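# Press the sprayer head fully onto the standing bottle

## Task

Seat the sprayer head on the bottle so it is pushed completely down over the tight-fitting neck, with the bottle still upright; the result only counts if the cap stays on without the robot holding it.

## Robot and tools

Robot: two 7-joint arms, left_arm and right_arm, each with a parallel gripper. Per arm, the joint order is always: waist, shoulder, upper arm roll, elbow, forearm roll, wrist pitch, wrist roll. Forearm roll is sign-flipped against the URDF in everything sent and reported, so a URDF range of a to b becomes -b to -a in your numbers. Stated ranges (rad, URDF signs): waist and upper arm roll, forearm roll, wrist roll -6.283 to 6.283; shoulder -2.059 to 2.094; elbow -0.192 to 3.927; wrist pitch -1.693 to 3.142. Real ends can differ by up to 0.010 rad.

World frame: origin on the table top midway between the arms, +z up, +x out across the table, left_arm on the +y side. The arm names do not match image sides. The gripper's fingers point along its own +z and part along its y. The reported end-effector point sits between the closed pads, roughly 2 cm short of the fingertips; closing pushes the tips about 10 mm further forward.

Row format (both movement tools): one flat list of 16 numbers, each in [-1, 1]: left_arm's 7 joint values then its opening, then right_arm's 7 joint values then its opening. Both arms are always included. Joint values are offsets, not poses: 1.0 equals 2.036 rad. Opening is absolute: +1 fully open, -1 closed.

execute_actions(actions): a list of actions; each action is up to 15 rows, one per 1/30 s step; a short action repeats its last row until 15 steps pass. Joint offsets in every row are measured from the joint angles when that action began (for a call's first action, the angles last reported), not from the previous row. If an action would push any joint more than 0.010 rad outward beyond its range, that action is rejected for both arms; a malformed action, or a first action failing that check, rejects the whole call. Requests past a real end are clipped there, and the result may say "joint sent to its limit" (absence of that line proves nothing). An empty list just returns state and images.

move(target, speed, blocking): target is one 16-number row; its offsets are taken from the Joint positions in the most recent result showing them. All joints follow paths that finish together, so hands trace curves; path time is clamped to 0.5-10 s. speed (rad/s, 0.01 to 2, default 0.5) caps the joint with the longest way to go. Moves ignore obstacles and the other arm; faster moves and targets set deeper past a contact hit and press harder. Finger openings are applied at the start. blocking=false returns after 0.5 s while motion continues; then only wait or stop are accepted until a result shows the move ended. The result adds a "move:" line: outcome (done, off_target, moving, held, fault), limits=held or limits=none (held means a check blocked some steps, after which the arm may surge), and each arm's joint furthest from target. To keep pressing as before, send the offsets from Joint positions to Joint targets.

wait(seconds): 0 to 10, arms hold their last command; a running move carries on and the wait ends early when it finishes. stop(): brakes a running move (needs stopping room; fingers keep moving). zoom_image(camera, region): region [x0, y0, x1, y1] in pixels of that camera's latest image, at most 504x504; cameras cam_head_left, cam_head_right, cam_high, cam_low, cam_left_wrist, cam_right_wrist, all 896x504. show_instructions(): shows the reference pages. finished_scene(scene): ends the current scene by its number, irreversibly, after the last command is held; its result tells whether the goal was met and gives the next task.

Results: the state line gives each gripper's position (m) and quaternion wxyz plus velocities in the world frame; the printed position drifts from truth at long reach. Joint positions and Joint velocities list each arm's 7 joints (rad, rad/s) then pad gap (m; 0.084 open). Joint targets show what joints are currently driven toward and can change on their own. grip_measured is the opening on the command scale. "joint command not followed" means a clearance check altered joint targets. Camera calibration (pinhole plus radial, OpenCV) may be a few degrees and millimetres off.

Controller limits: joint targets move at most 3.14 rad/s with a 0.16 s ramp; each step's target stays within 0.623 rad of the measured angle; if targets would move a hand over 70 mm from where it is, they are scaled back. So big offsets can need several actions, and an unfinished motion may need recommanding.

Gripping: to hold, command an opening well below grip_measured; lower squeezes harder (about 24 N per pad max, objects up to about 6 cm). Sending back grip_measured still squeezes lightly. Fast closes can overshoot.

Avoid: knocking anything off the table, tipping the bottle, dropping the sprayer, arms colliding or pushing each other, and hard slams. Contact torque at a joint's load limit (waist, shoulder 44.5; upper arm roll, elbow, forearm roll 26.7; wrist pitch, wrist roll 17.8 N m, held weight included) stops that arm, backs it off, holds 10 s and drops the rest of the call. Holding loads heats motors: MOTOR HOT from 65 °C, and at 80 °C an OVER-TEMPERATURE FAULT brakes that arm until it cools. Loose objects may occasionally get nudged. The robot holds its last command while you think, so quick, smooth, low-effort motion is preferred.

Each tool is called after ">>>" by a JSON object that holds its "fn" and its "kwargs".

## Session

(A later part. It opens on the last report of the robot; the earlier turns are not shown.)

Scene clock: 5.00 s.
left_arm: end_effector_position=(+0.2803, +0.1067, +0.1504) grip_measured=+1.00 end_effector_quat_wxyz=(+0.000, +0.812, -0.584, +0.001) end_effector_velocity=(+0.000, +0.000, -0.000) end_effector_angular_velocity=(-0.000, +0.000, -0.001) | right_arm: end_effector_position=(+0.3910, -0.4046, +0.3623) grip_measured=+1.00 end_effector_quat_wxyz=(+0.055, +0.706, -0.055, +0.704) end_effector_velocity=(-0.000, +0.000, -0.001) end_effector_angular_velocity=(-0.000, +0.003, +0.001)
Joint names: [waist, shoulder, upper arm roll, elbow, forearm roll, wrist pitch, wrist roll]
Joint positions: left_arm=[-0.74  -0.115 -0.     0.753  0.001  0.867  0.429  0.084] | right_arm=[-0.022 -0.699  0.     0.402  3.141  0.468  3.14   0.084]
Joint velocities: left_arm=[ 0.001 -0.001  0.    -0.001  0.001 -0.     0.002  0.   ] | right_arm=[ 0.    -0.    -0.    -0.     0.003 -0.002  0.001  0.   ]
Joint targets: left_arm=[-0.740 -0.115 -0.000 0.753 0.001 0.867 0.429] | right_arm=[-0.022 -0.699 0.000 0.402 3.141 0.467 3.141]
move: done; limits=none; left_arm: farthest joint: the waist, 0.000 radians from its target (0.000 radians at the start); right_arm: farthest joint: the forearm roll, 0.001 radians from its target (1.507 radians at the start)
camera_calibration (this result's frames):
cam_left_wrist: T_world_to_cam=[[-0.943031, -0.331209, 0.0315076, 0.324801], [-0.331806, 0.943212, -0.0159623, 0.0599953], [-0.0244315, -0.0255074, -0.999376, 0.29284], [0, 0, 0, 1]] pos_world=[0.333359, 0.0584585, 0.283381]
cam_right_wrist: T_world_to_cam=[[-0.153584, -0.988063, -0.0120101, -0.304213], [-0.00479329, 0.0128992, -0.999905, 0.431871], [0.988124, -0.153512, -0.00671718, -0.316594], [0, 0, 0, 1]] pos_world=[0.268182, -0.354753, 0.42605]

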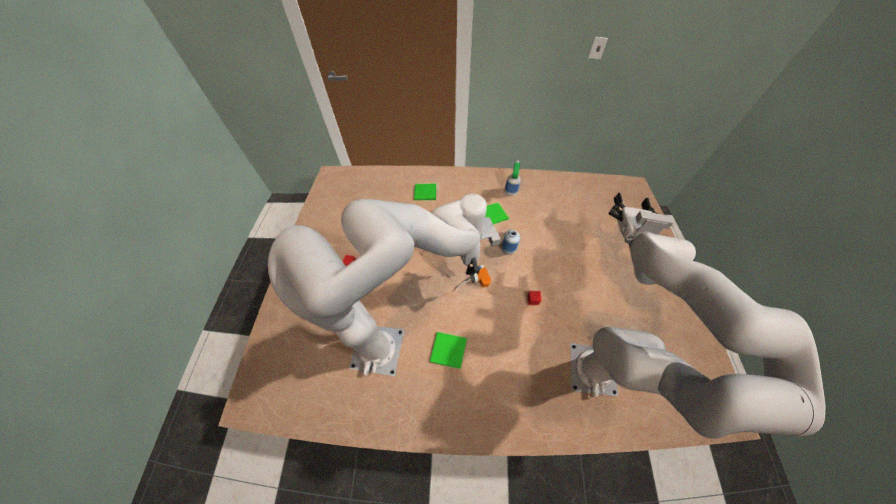

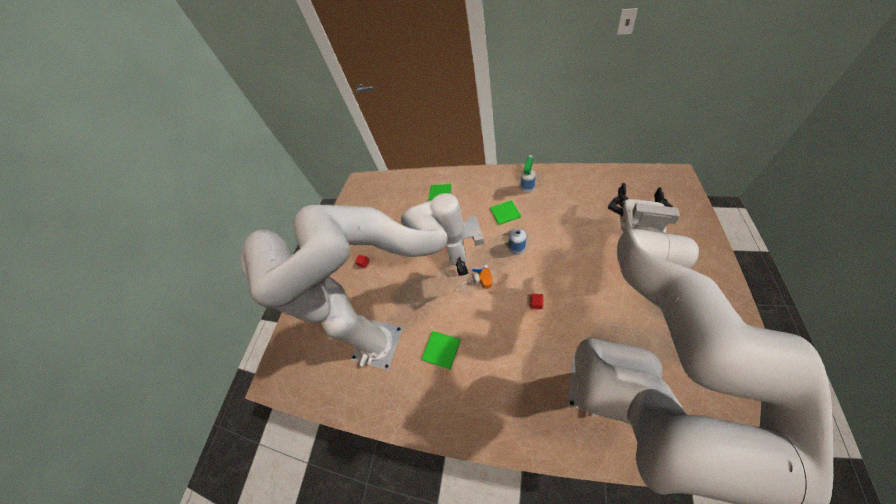

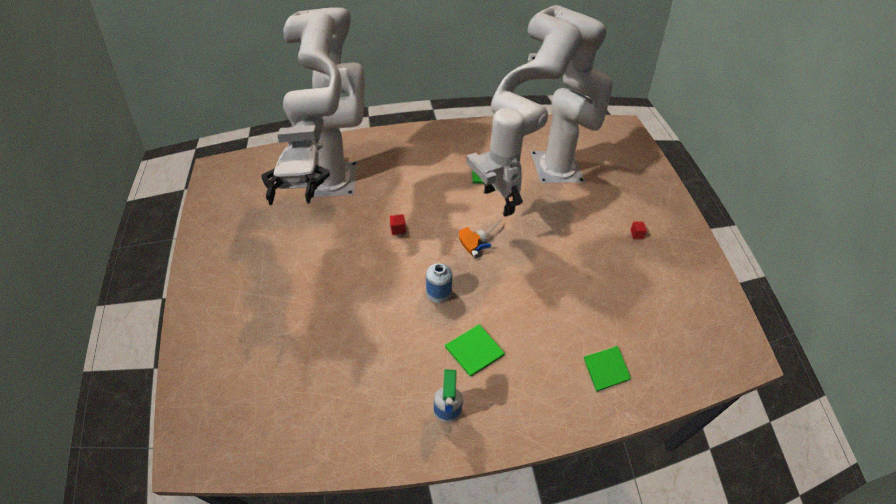

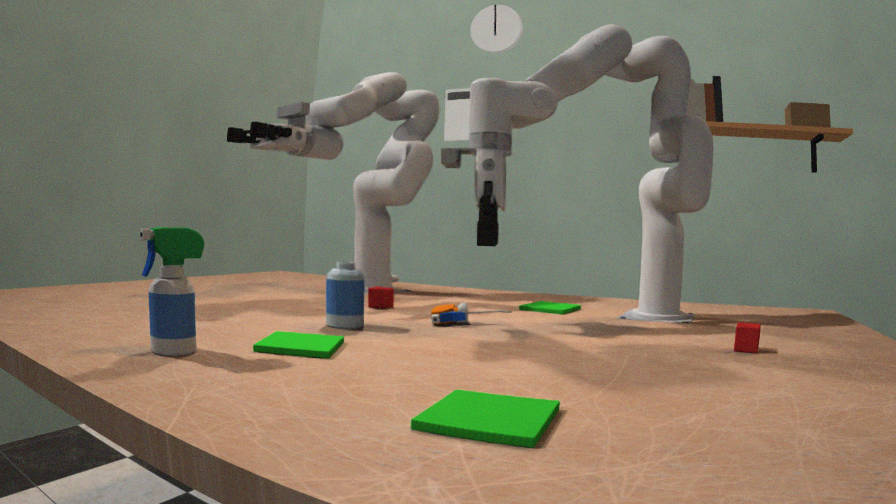

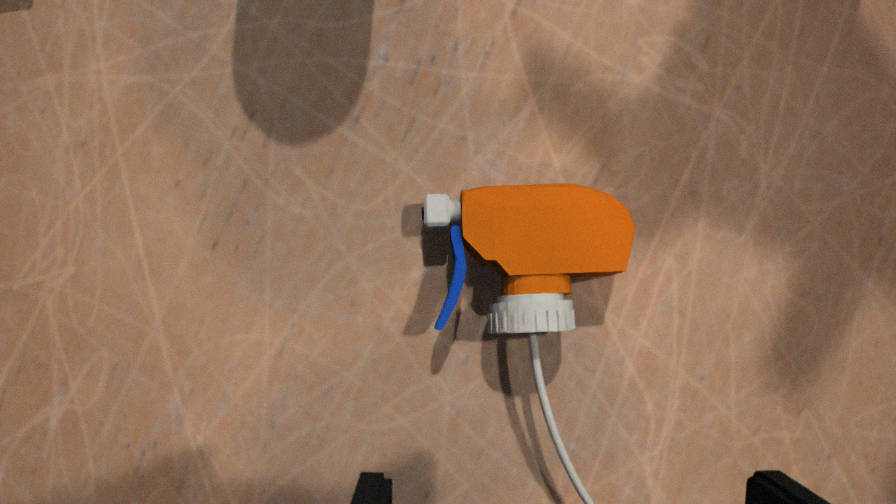

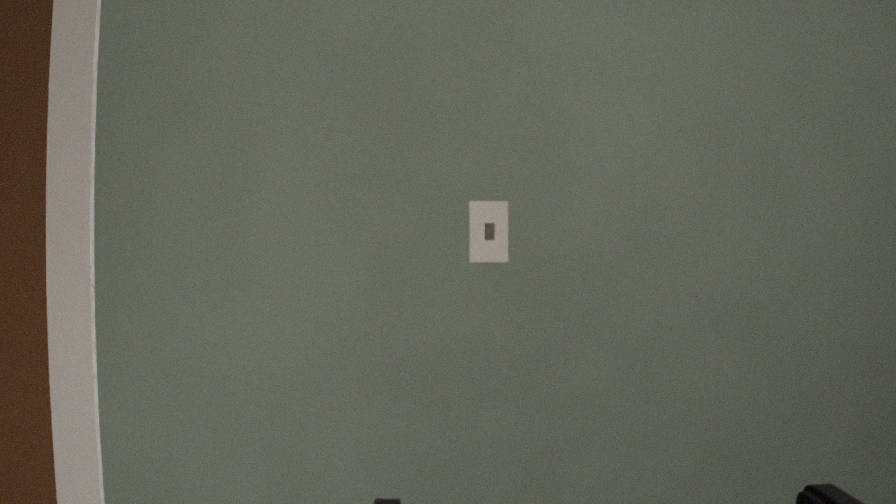

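>>> {"fn": "move", "kwargs": {"target": [-0.0268,0.1253,0,0.0135,0,-0.1115,-0.0324,0.08,0,0,0,0,0,0,0,1]}}

>>> {"fn": "move", "kwargs": {"target": [0,0.0523,0,-0.0071,0,-0.0592,0,0.08,0,0,0,0,0,0,0,1], "speed": 0.1}}

>>> {"fn": "move", "kwargs": {"target": [0,0,0,0,0,0,0,-0.7,0,0,0,0,0,0,0,1]}}

>>> {"fn": "move", "kwargs": {"target": [0,-0.25,0,0,0,0.25,0,-0.7,0,0,0,0,0,0,0,1]}}

Scene clock: 6.70 s.
left_arm: end_effector_position=(+0.2828, +0.0694, +0.0702) grip_measured=+0.07 end_effector_quat_wxyz=(+0.000, +0.815, -0.579, +0.000) end_effector_velocity=(-0.002, +0.000, -0.002) end_effector_angular_velocity=(+0.004, +0.003, -0.003) | right_arm: end_effector_position=(+0.3910, -0.4046, +0.3623) grip_measured=+1.00 end_effector_quat_wxyz=(+0.055, +0.706, -0.055, +0.704) end_effector_velocity=(+0.000, +0.001, +0.000) end_effector_angular_velocity=(-0.002, -0.000, +0.001)
Joint names: [waist, shoulder, upper arm roll, elbow, forearm roll, wrist pitch, wrist roll]
Joint positions: left_arm=[-0.794  0.14  -0.     0.78   0.001  0.64   0.363  0.047] | right_arm=[-0.022 -0.699  0.     0.402  3.141  0.468  3.14   0.084]
Joint velocities: left_arm=[-0.002  0.004 -0.    -0.001 -0.001  0.    -0.    -0.   ] | right_arm=[-0.001 -0.     0.002  0.001 -0.    -0.    -0.     0.   ]
Joint targets: left_arm=[-0.794 0.140 -0.000 0.780 0.001 0.640 0.363] | right_arm=[-0.022 -0.699 0.000 0.402 3.141 0.468 3.140]
move: done; limits=none; left_arm: farthest joint: the waist, 0.000 radians from its target (0.055 radians at the start); right_arm: farthest joint: the waist, 0.000 radians from its target (0.000 radians at the start)
camera_calibration (this result's frames):
cam_left_wrist: T_world_to_cam=[[-0.939116, -0.342142, 0.0316093, 0.317024], [-0.342743, 0.939295, -0.0159063, 0.0981885], [-0.0242483, -0.0257717, -0.999374, 0.211822], [0, 0, 0, 1]] pos_world=[0.336512, 0.0216983, 0.20323]
cam_right_wrist: T_world_to_cam=[[-0.153584, -0.988063, -0.01201, -0.304213], [-0.00479356, 0.012899, -0.999905, 0.431871], [0.988124, -0.153512, -0.00671742, -0.316594], [0, 0, 0, 1]] pos_world=[0.268182, -0.354753, 0.42605]

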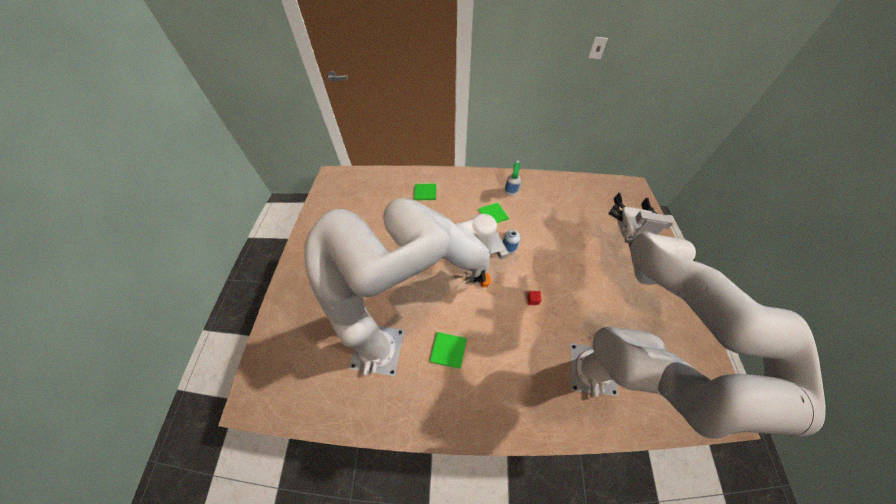

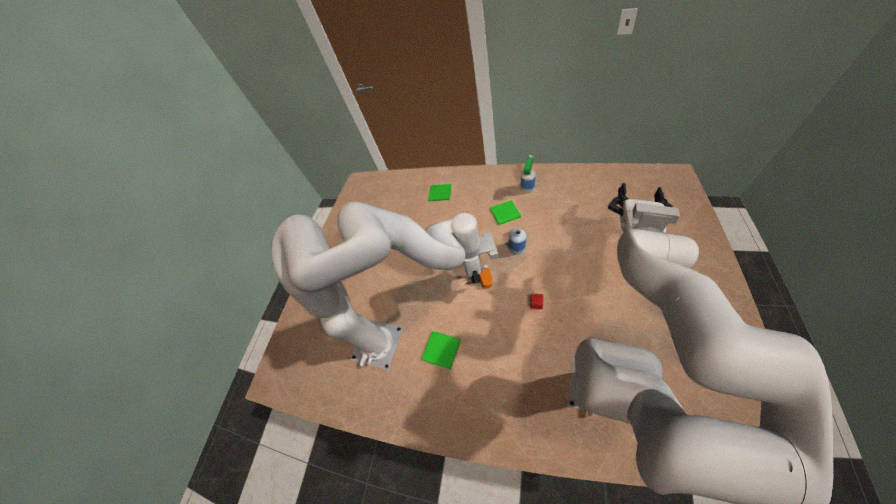

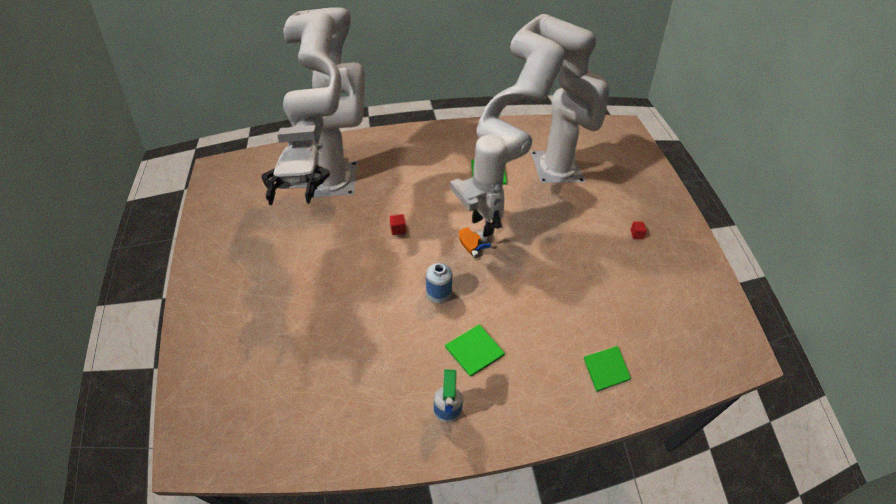

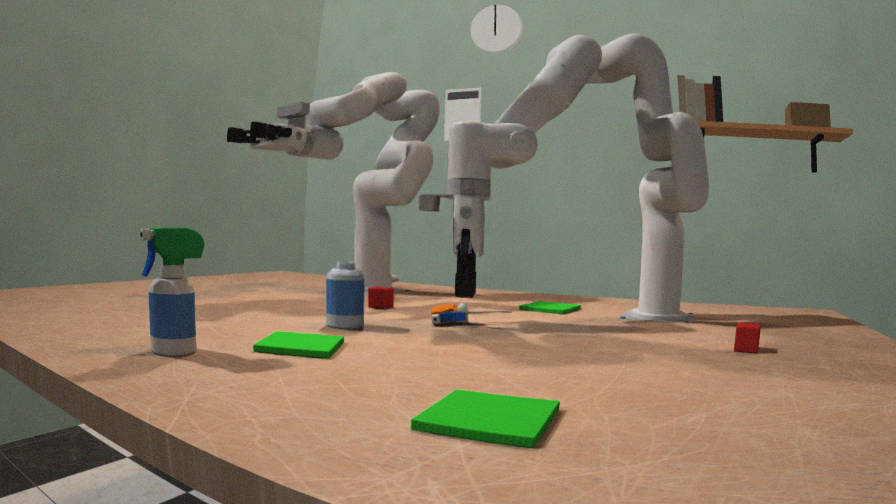

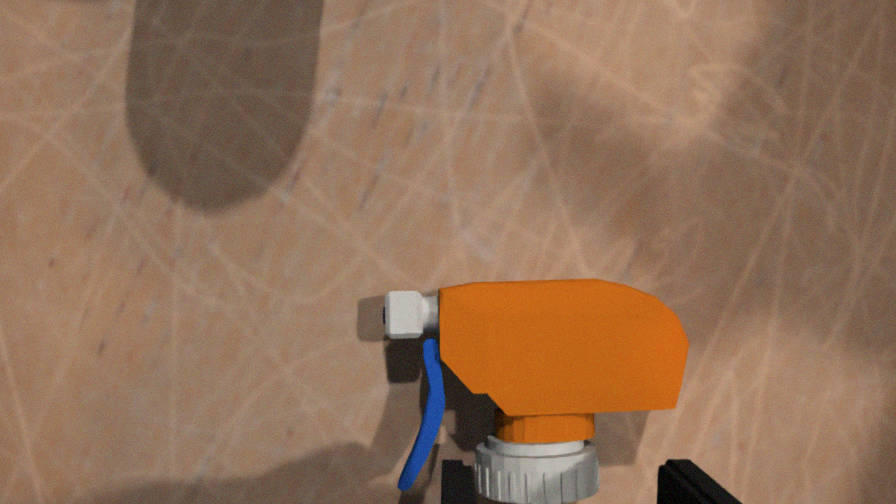

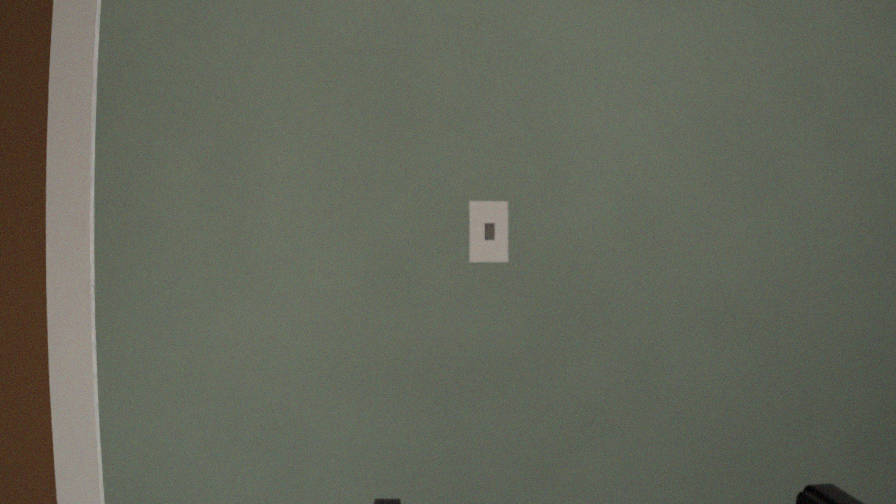

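Scene clock: 8.33 s.
left_arm: end_effector_position=(+0.2829, +0.0693, +0.0284) grip_measured=+0.07 end_effector_quat_wxyz=(+0.000, +0.815, -0.579, +0.000) end_effector_velocity=(+0.000, -0.000, -0.001) end_effector_angular_velocity=(-0.001, -0.001, -0.001) | right_arm: end_effector_position=(+0.3910, -0.4046, +0.3623) grip_measured=+1.00 end_effector_quat_wxyz=(+0.055, +0.706, -0.055, +0.704) end_effector_velocity=(-0.000, +0.000, -0.000) end_effector_angular_velocity=(+0.000, +0.001, +0.000)
Joint names: [waist, shoulder, upper arm roll, elbow, forearm roll, wrist pitch, wrist roll]
Joint positions: left_arm=[-0.794  0.246 -0.     0.766  0.001  0.519  0.363  0.047] | right_arm=[-0.022 -0.699  0.     0.402  3.141  0.468  3.14   0.084]
Joint velocities: left_arm=[-0.     0.001  0.    -0.001 -0.001 -0.003 -0.    -0.   ] | right_arm=[-0. -0.  0. -0. -0. -0. -0. -0.]
Joint targets: left_arm=[-0.794 0.246 -0.000 0.766 0.001 0.519 0.363] | right_arm=[-0.022 -0.699 0.000 0.402 3.141 0.468 3.140]
move: done; limits=none; left_arm: farthest joint: the shoulder, 0.001 radians from its target (0.107 radians at the start); right_arm: farthest joint: the waist, 0.000 radians from its target (0.000 radians at the start)
camera_calibration (this result's frames):
cam_left_wrist: T_world_to_cam=[[-0.939097, -0.342193, 0.0316326, 0.318374], [-0.34279, 0.939279, -0.0157747, 0.0975754], [-0.0243139, -0.0256573, -0.999375, 0.169985], [0, 0, 0, 1]] pos_world=[0.336565, 0.021656, 0.161347]
cam_right_wrist: T_world_to_cam=[[-0.153584, -0.988063, -0.0120098, -0.304213], [-0.00479345, 0.0128989, -0.999905, 0.431871], [0.988124, -0.153512, -0.00671729, -0.316594], [0, 0, 0, 1]] pos_world=[0.268182, -0.354753, 0.42605]

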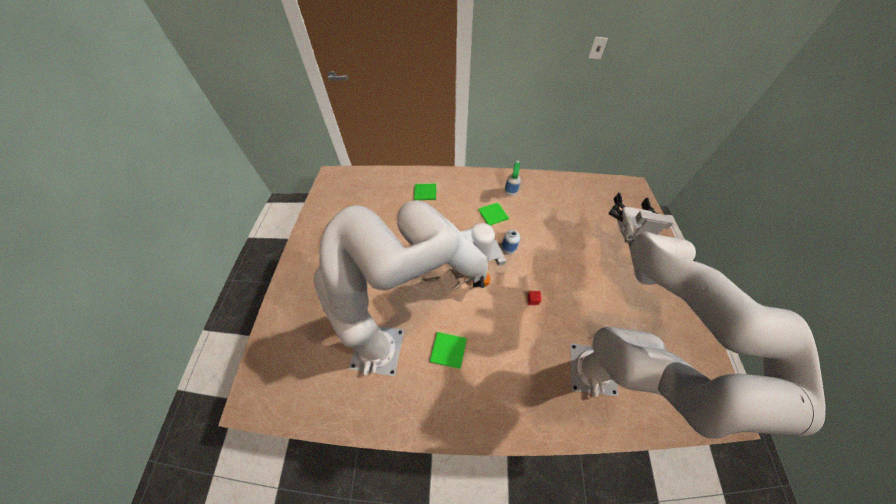

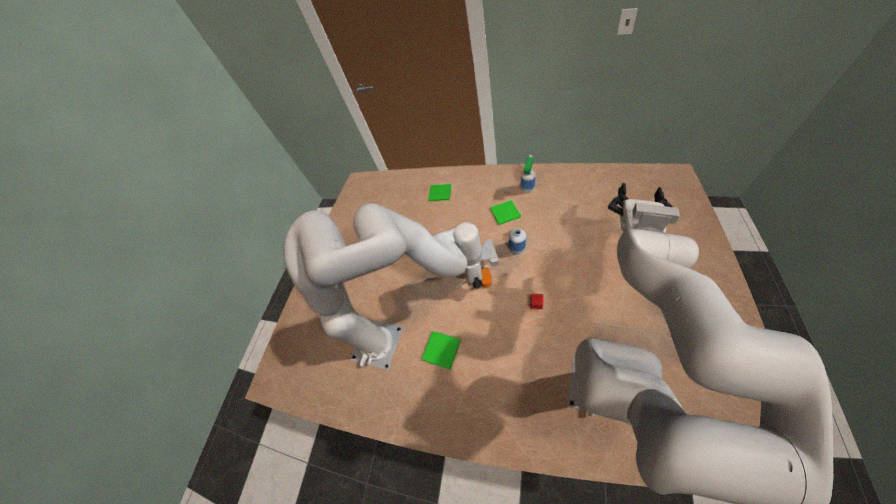

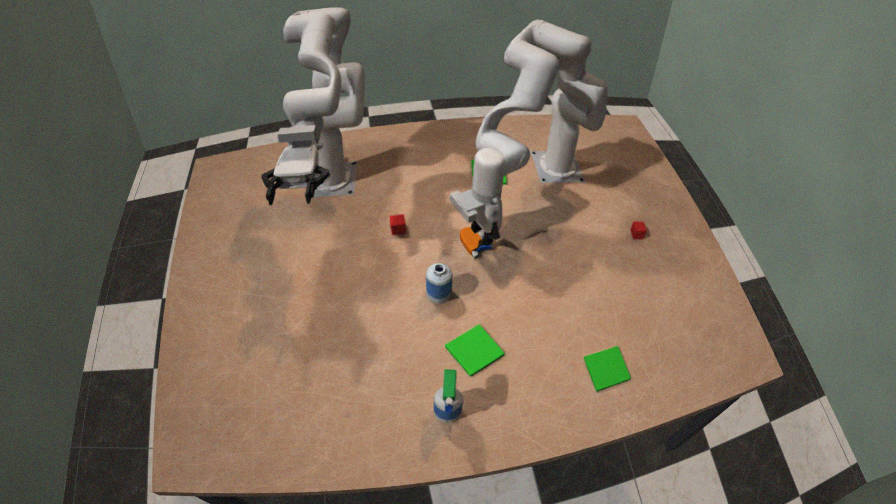

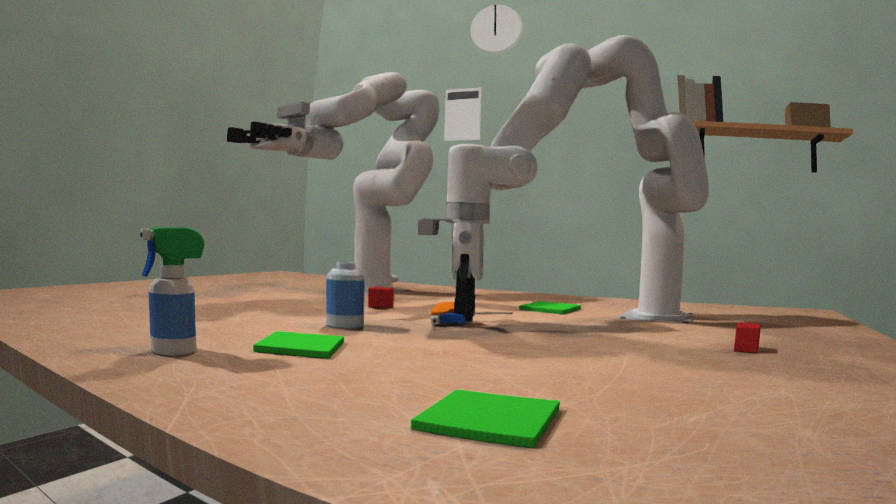

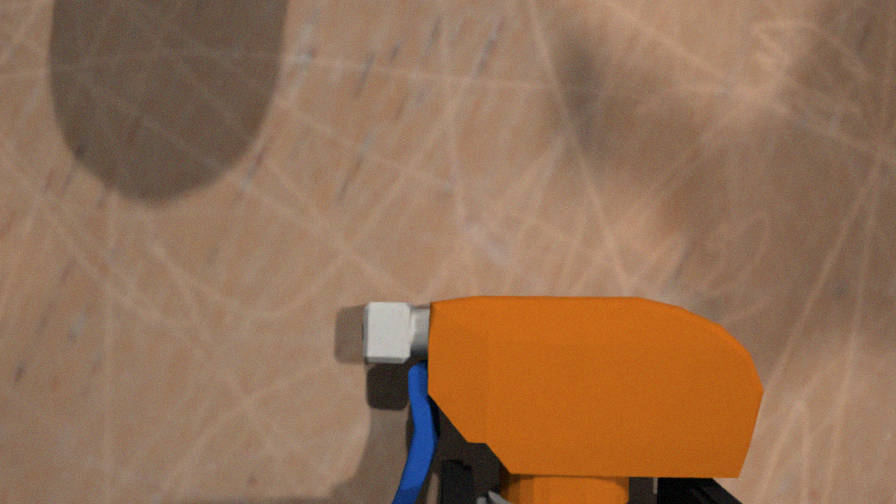

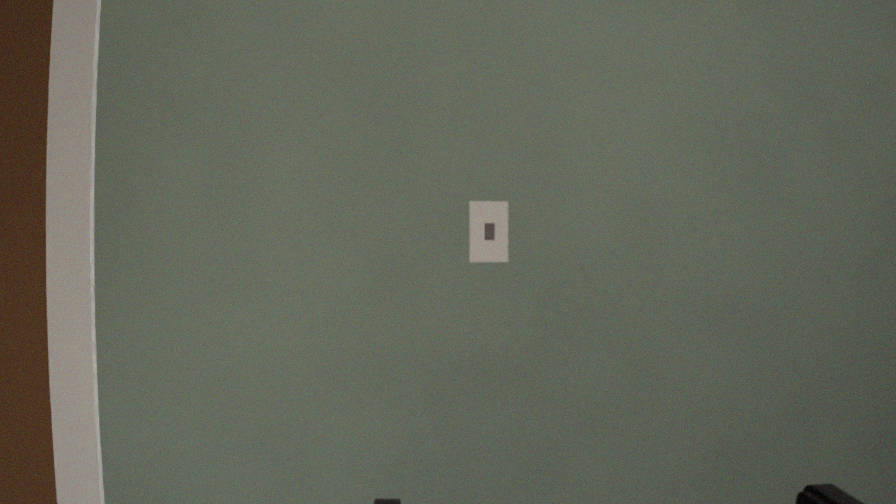

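Scene clock: 8.83 s.
left_arm: end_effector_position=(+0.2829, +0.0693, +0.0284) grip_measured=-0.19 end_effector_quat_wxyz=(+0.000, +0.815, -0.579, +0.000) end_effector_velocity=(+0.000, +0.000, -0.000) end_effector_angular_velocity=(-0.000, +0.000, +0.001) | right_arm: end_effector_position=(+0.3910, -0.4046, +0.3623) grip_measured=+1.00 end_effector_quat_wxyz=(+0.055, +0.706, -0.055, +0.704) end_effector_velocity=(+0.000, +0.000, -0.000) end_effector_angular_velocity=(-0.000, +0.000, +0.001)
Joint names: [waist, shoulder, upper arm roll, elbow, forearm roll, wrist pitch, wrist roll]
Joint positions: left_arm=[-0.794  0.246 -0.     0.766  0.001  0.519  0.363  0.036] | right_arm=[-0.022 -0.699  0.     0.402  3.141  0.468  3.14   0.084]
Joint velocities: left_arm=[ 0.001  0.     0.    -0.     0.001 -0.001  0.     0.   ] | right_arm=[ 0.     0.     0.001 -0.    -0.     0.    -0.     0.   ]
Joint targets: left_arm=[-0.794 0.246 -0.000 0.766 0.001 0.519 0.363] | right_arm=[-0.022 -0.699 0.000 0.402 3.141 0.468 3.140]
move: done; limits=none; left_arm: farthest joint: the waist, 0.000 radians from its target (0.000 radians at the start); right_arm: farthest joint: the waist, 0.000 radians from its target (0.000 radians at the start)
camera_calibration (this result's frames):
cam_left_wrist: T_world_to_cam=[[-0.939108, -0.342166, 0.0316022, 0.318375], [-0.342765, 0.939287, -0.0158752, 0.0976106], [-0.0242516, -0.0257406, -0.999374, 0.170003], [0, 0, 0, 1]] pos_world=[0.336569, 0.0216286, 0.161385]
cam_right_wrist: T_world_to_cam=[[-0.153584, -0.988063, -0.0120101, -0.304213], [-0.00479337, 0.0128991, -0.999905, 0.431871], [0.988124, -0.153512, -0.00671725, -0.316594], [0, 0, 0, 1]] pos_world=[0.268182, -0.354753, 0.42605]

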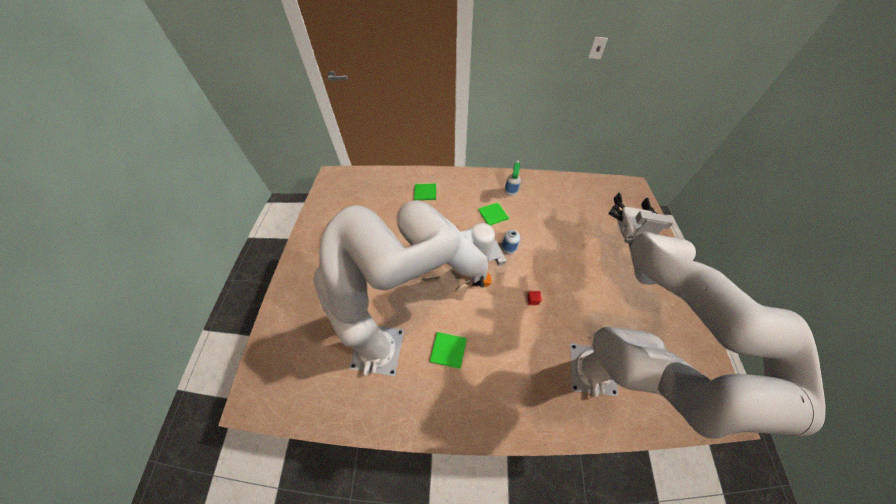

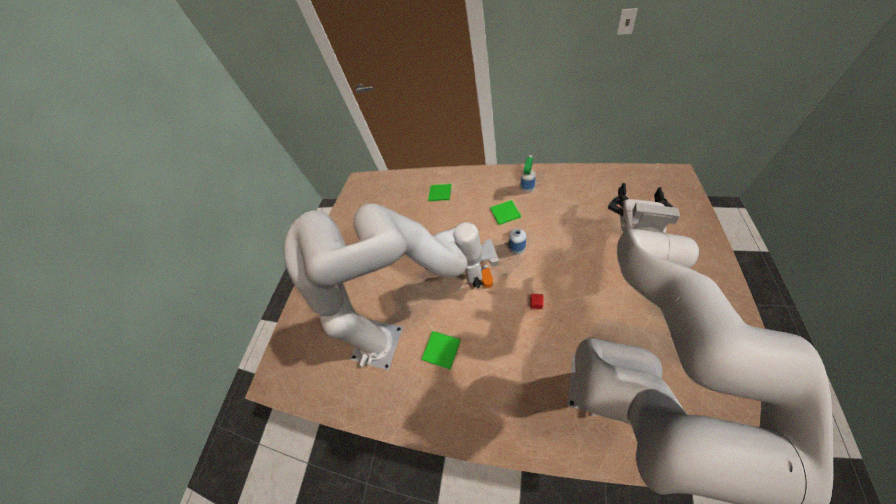

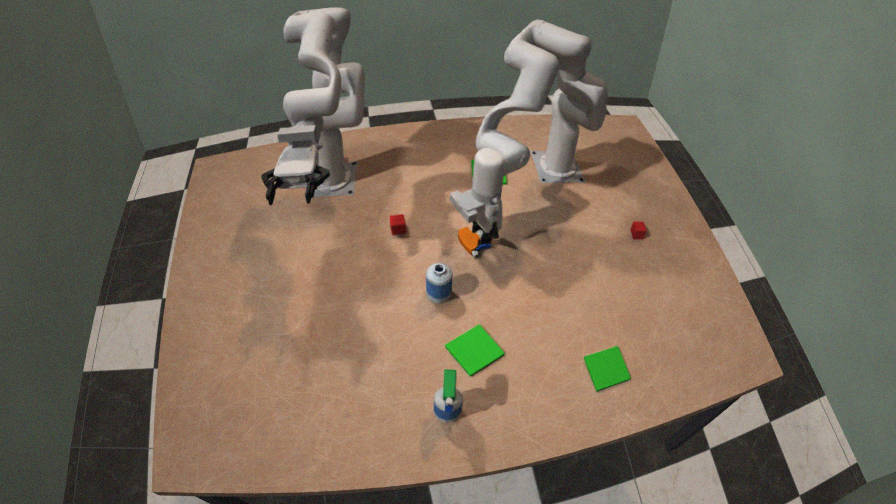

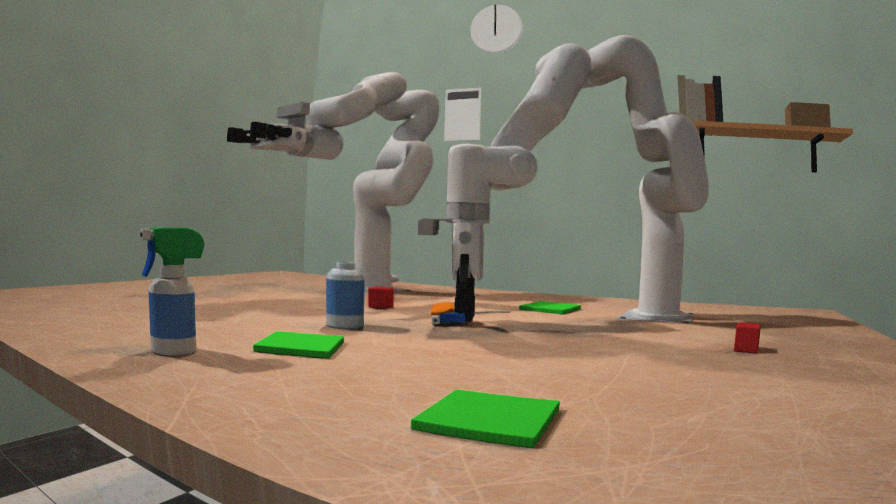

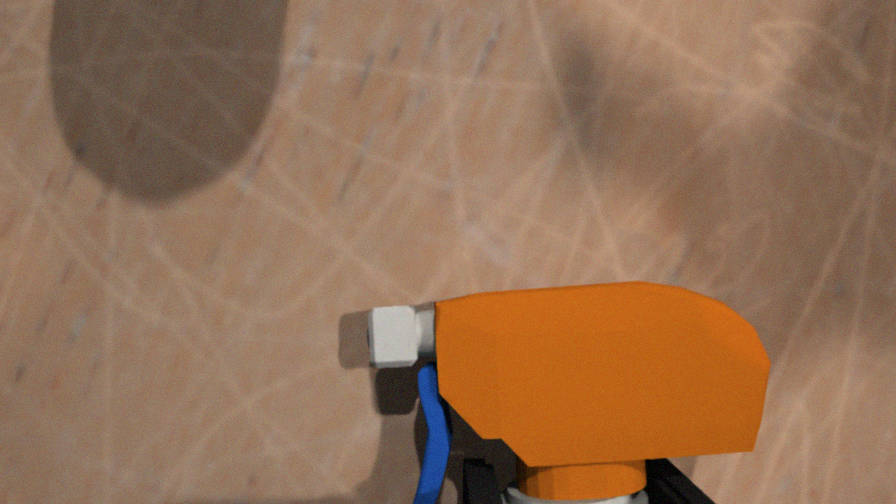

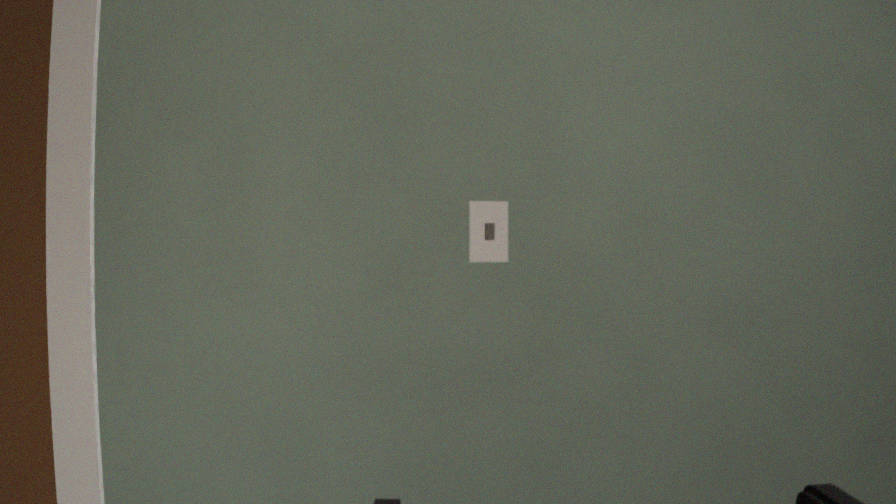

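Scene clock: 10.47 s.
left_arm: end_effector_position=(+0.2495, +0.1090, +0.2018) grip_measured=-0.19 end_effector_quat_wxyz=(+0.000, +0.815, -0.579, +0.000) end_effector_velocity=(-0.000, -0.000, +0.002) end_effector_angular_velocity=(-0.002, -0.001, -0.001) | right_arm: end_effector_position=(+0.3910, -0.4046, +0.3623) grip_measured=+1.00 end_effector_quat_wxyz=(+0.055, +0.706, -0.055, +0.704) end_effector_velocity=(-0.000, +0.000, -0.000) end_effector_angular_velocity=(-0.000, +0.001, +0.001)
Joint names: [waist, shoulder, upper arm roll, elbow, forearm roll, wrist pitch, wrist roll]
Joint positions: left_arm=[-0.794 -0.263 -0.     0.766  0.001  1.028  0.363  0.036] | right_arm=[-0.022 -0.699  0.     0.402  3.141  0.468  3.14   0.084]
Joint velocities: left_arm=[-0.001 -0.004 -0.     0.001  0.     0.003  0.     0.   ] | right_arm=[ 0.    -0.     0.    -0.     0.001 -0.001  0.     0.   ]
Joint targets: left_arm=[-0.794 -0.263 -0.000 0.766 0.001 1.028 0.363] | right_arm=[-0.022 -0.699 0.000 0.402 3.141 0.468 3.140]
move: done; limits=none; left_arm: farthest joint: the waist, 0.000 radians from its target (0.000 radians at the start); right_arm: farthest joint: the waist, 0.000 radians from its target (0.000 radians at the start)
camera_calibration (this result's frames):
cam_left_wrist: T_world_to_cam=[[-0.939157, -0.342009, 0.0318407, 0.295061], [-0.342601, 0.939357, -0.0152905, 0.0514494], [-0.0246803, -0.0252688, -0.999376, 0.343529], [0, 0, 0, 1]] pos_world=[0.303214, 0.061265, 0.334706]
cam_right_wrist: T_world_to_cam=[[-0.153585, -0.988063, -0.0120107, -0.304213], [-0.00479316, 0.0128997, -0.999905, 0.431871], [0.988124, -0.153512, -0.00671714, -0.316594], [0, 0, 0, 1]] pos_world=[0.268182, -0.354753, 0.42605]

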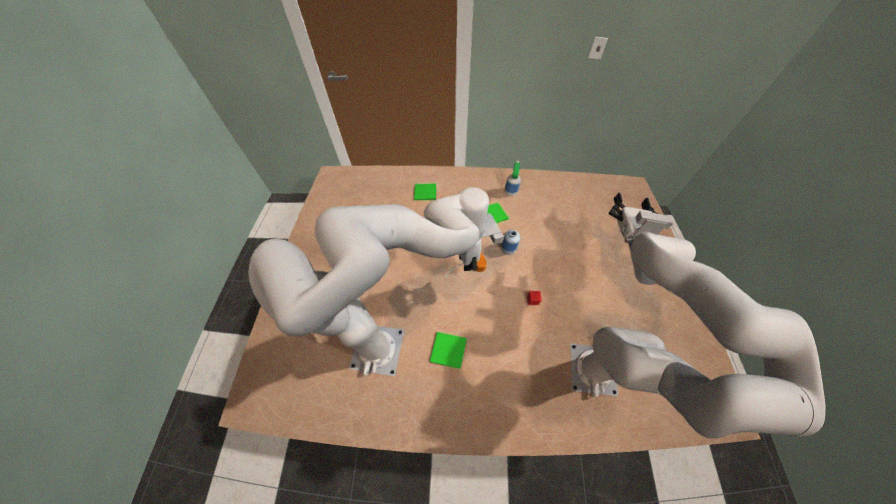

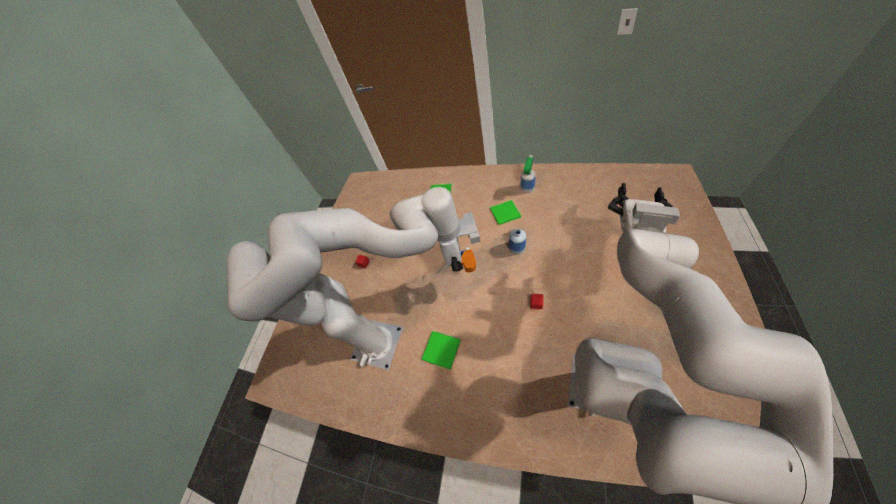

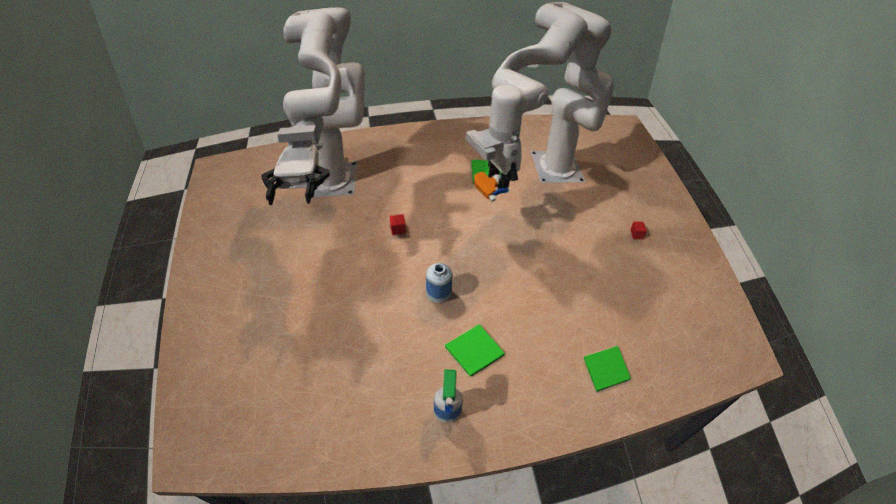

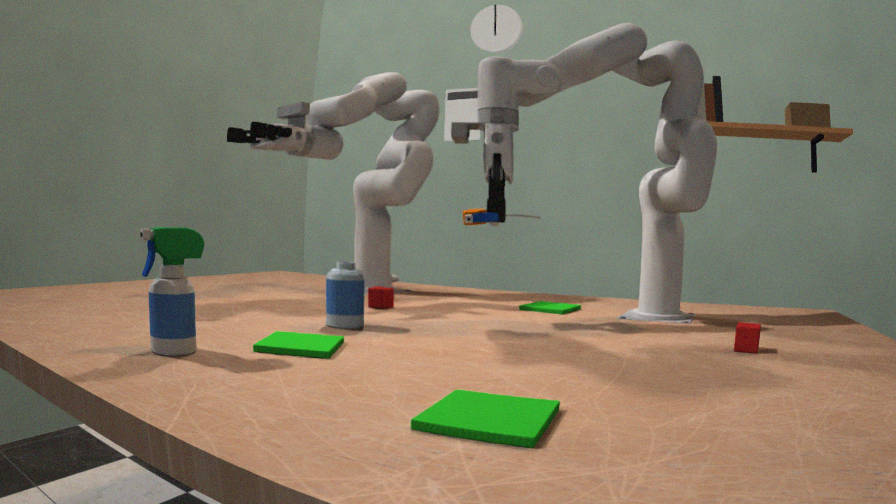

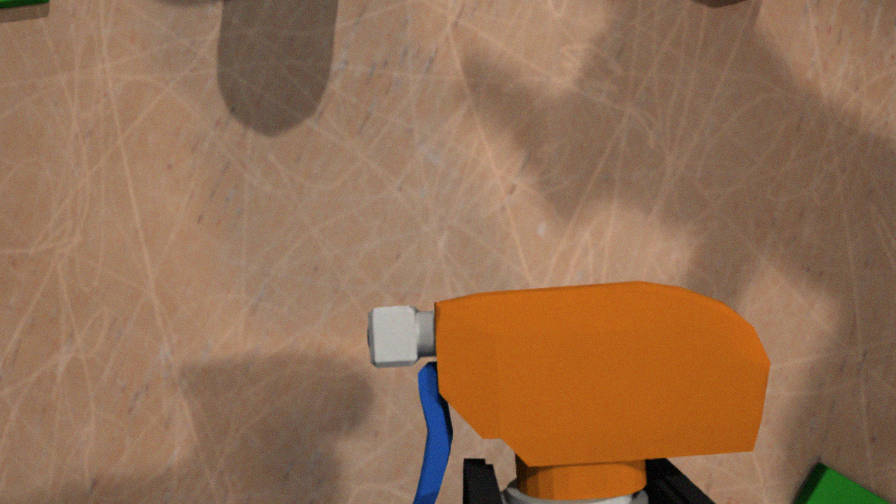

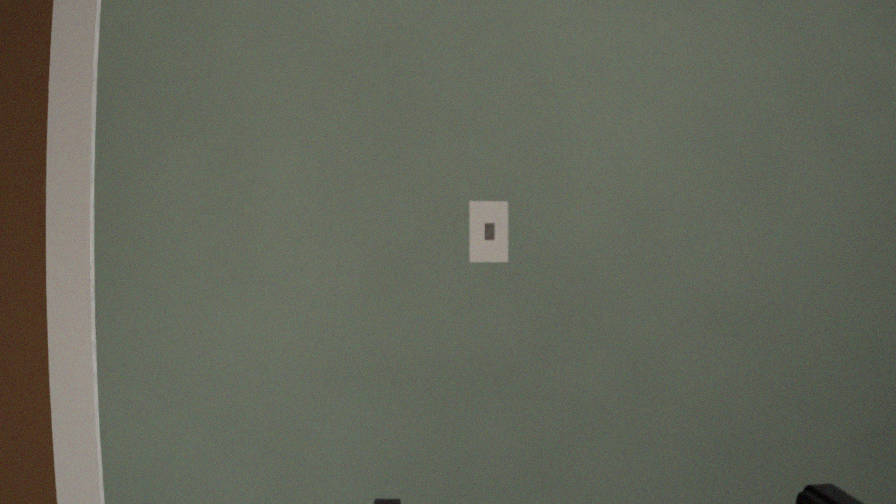

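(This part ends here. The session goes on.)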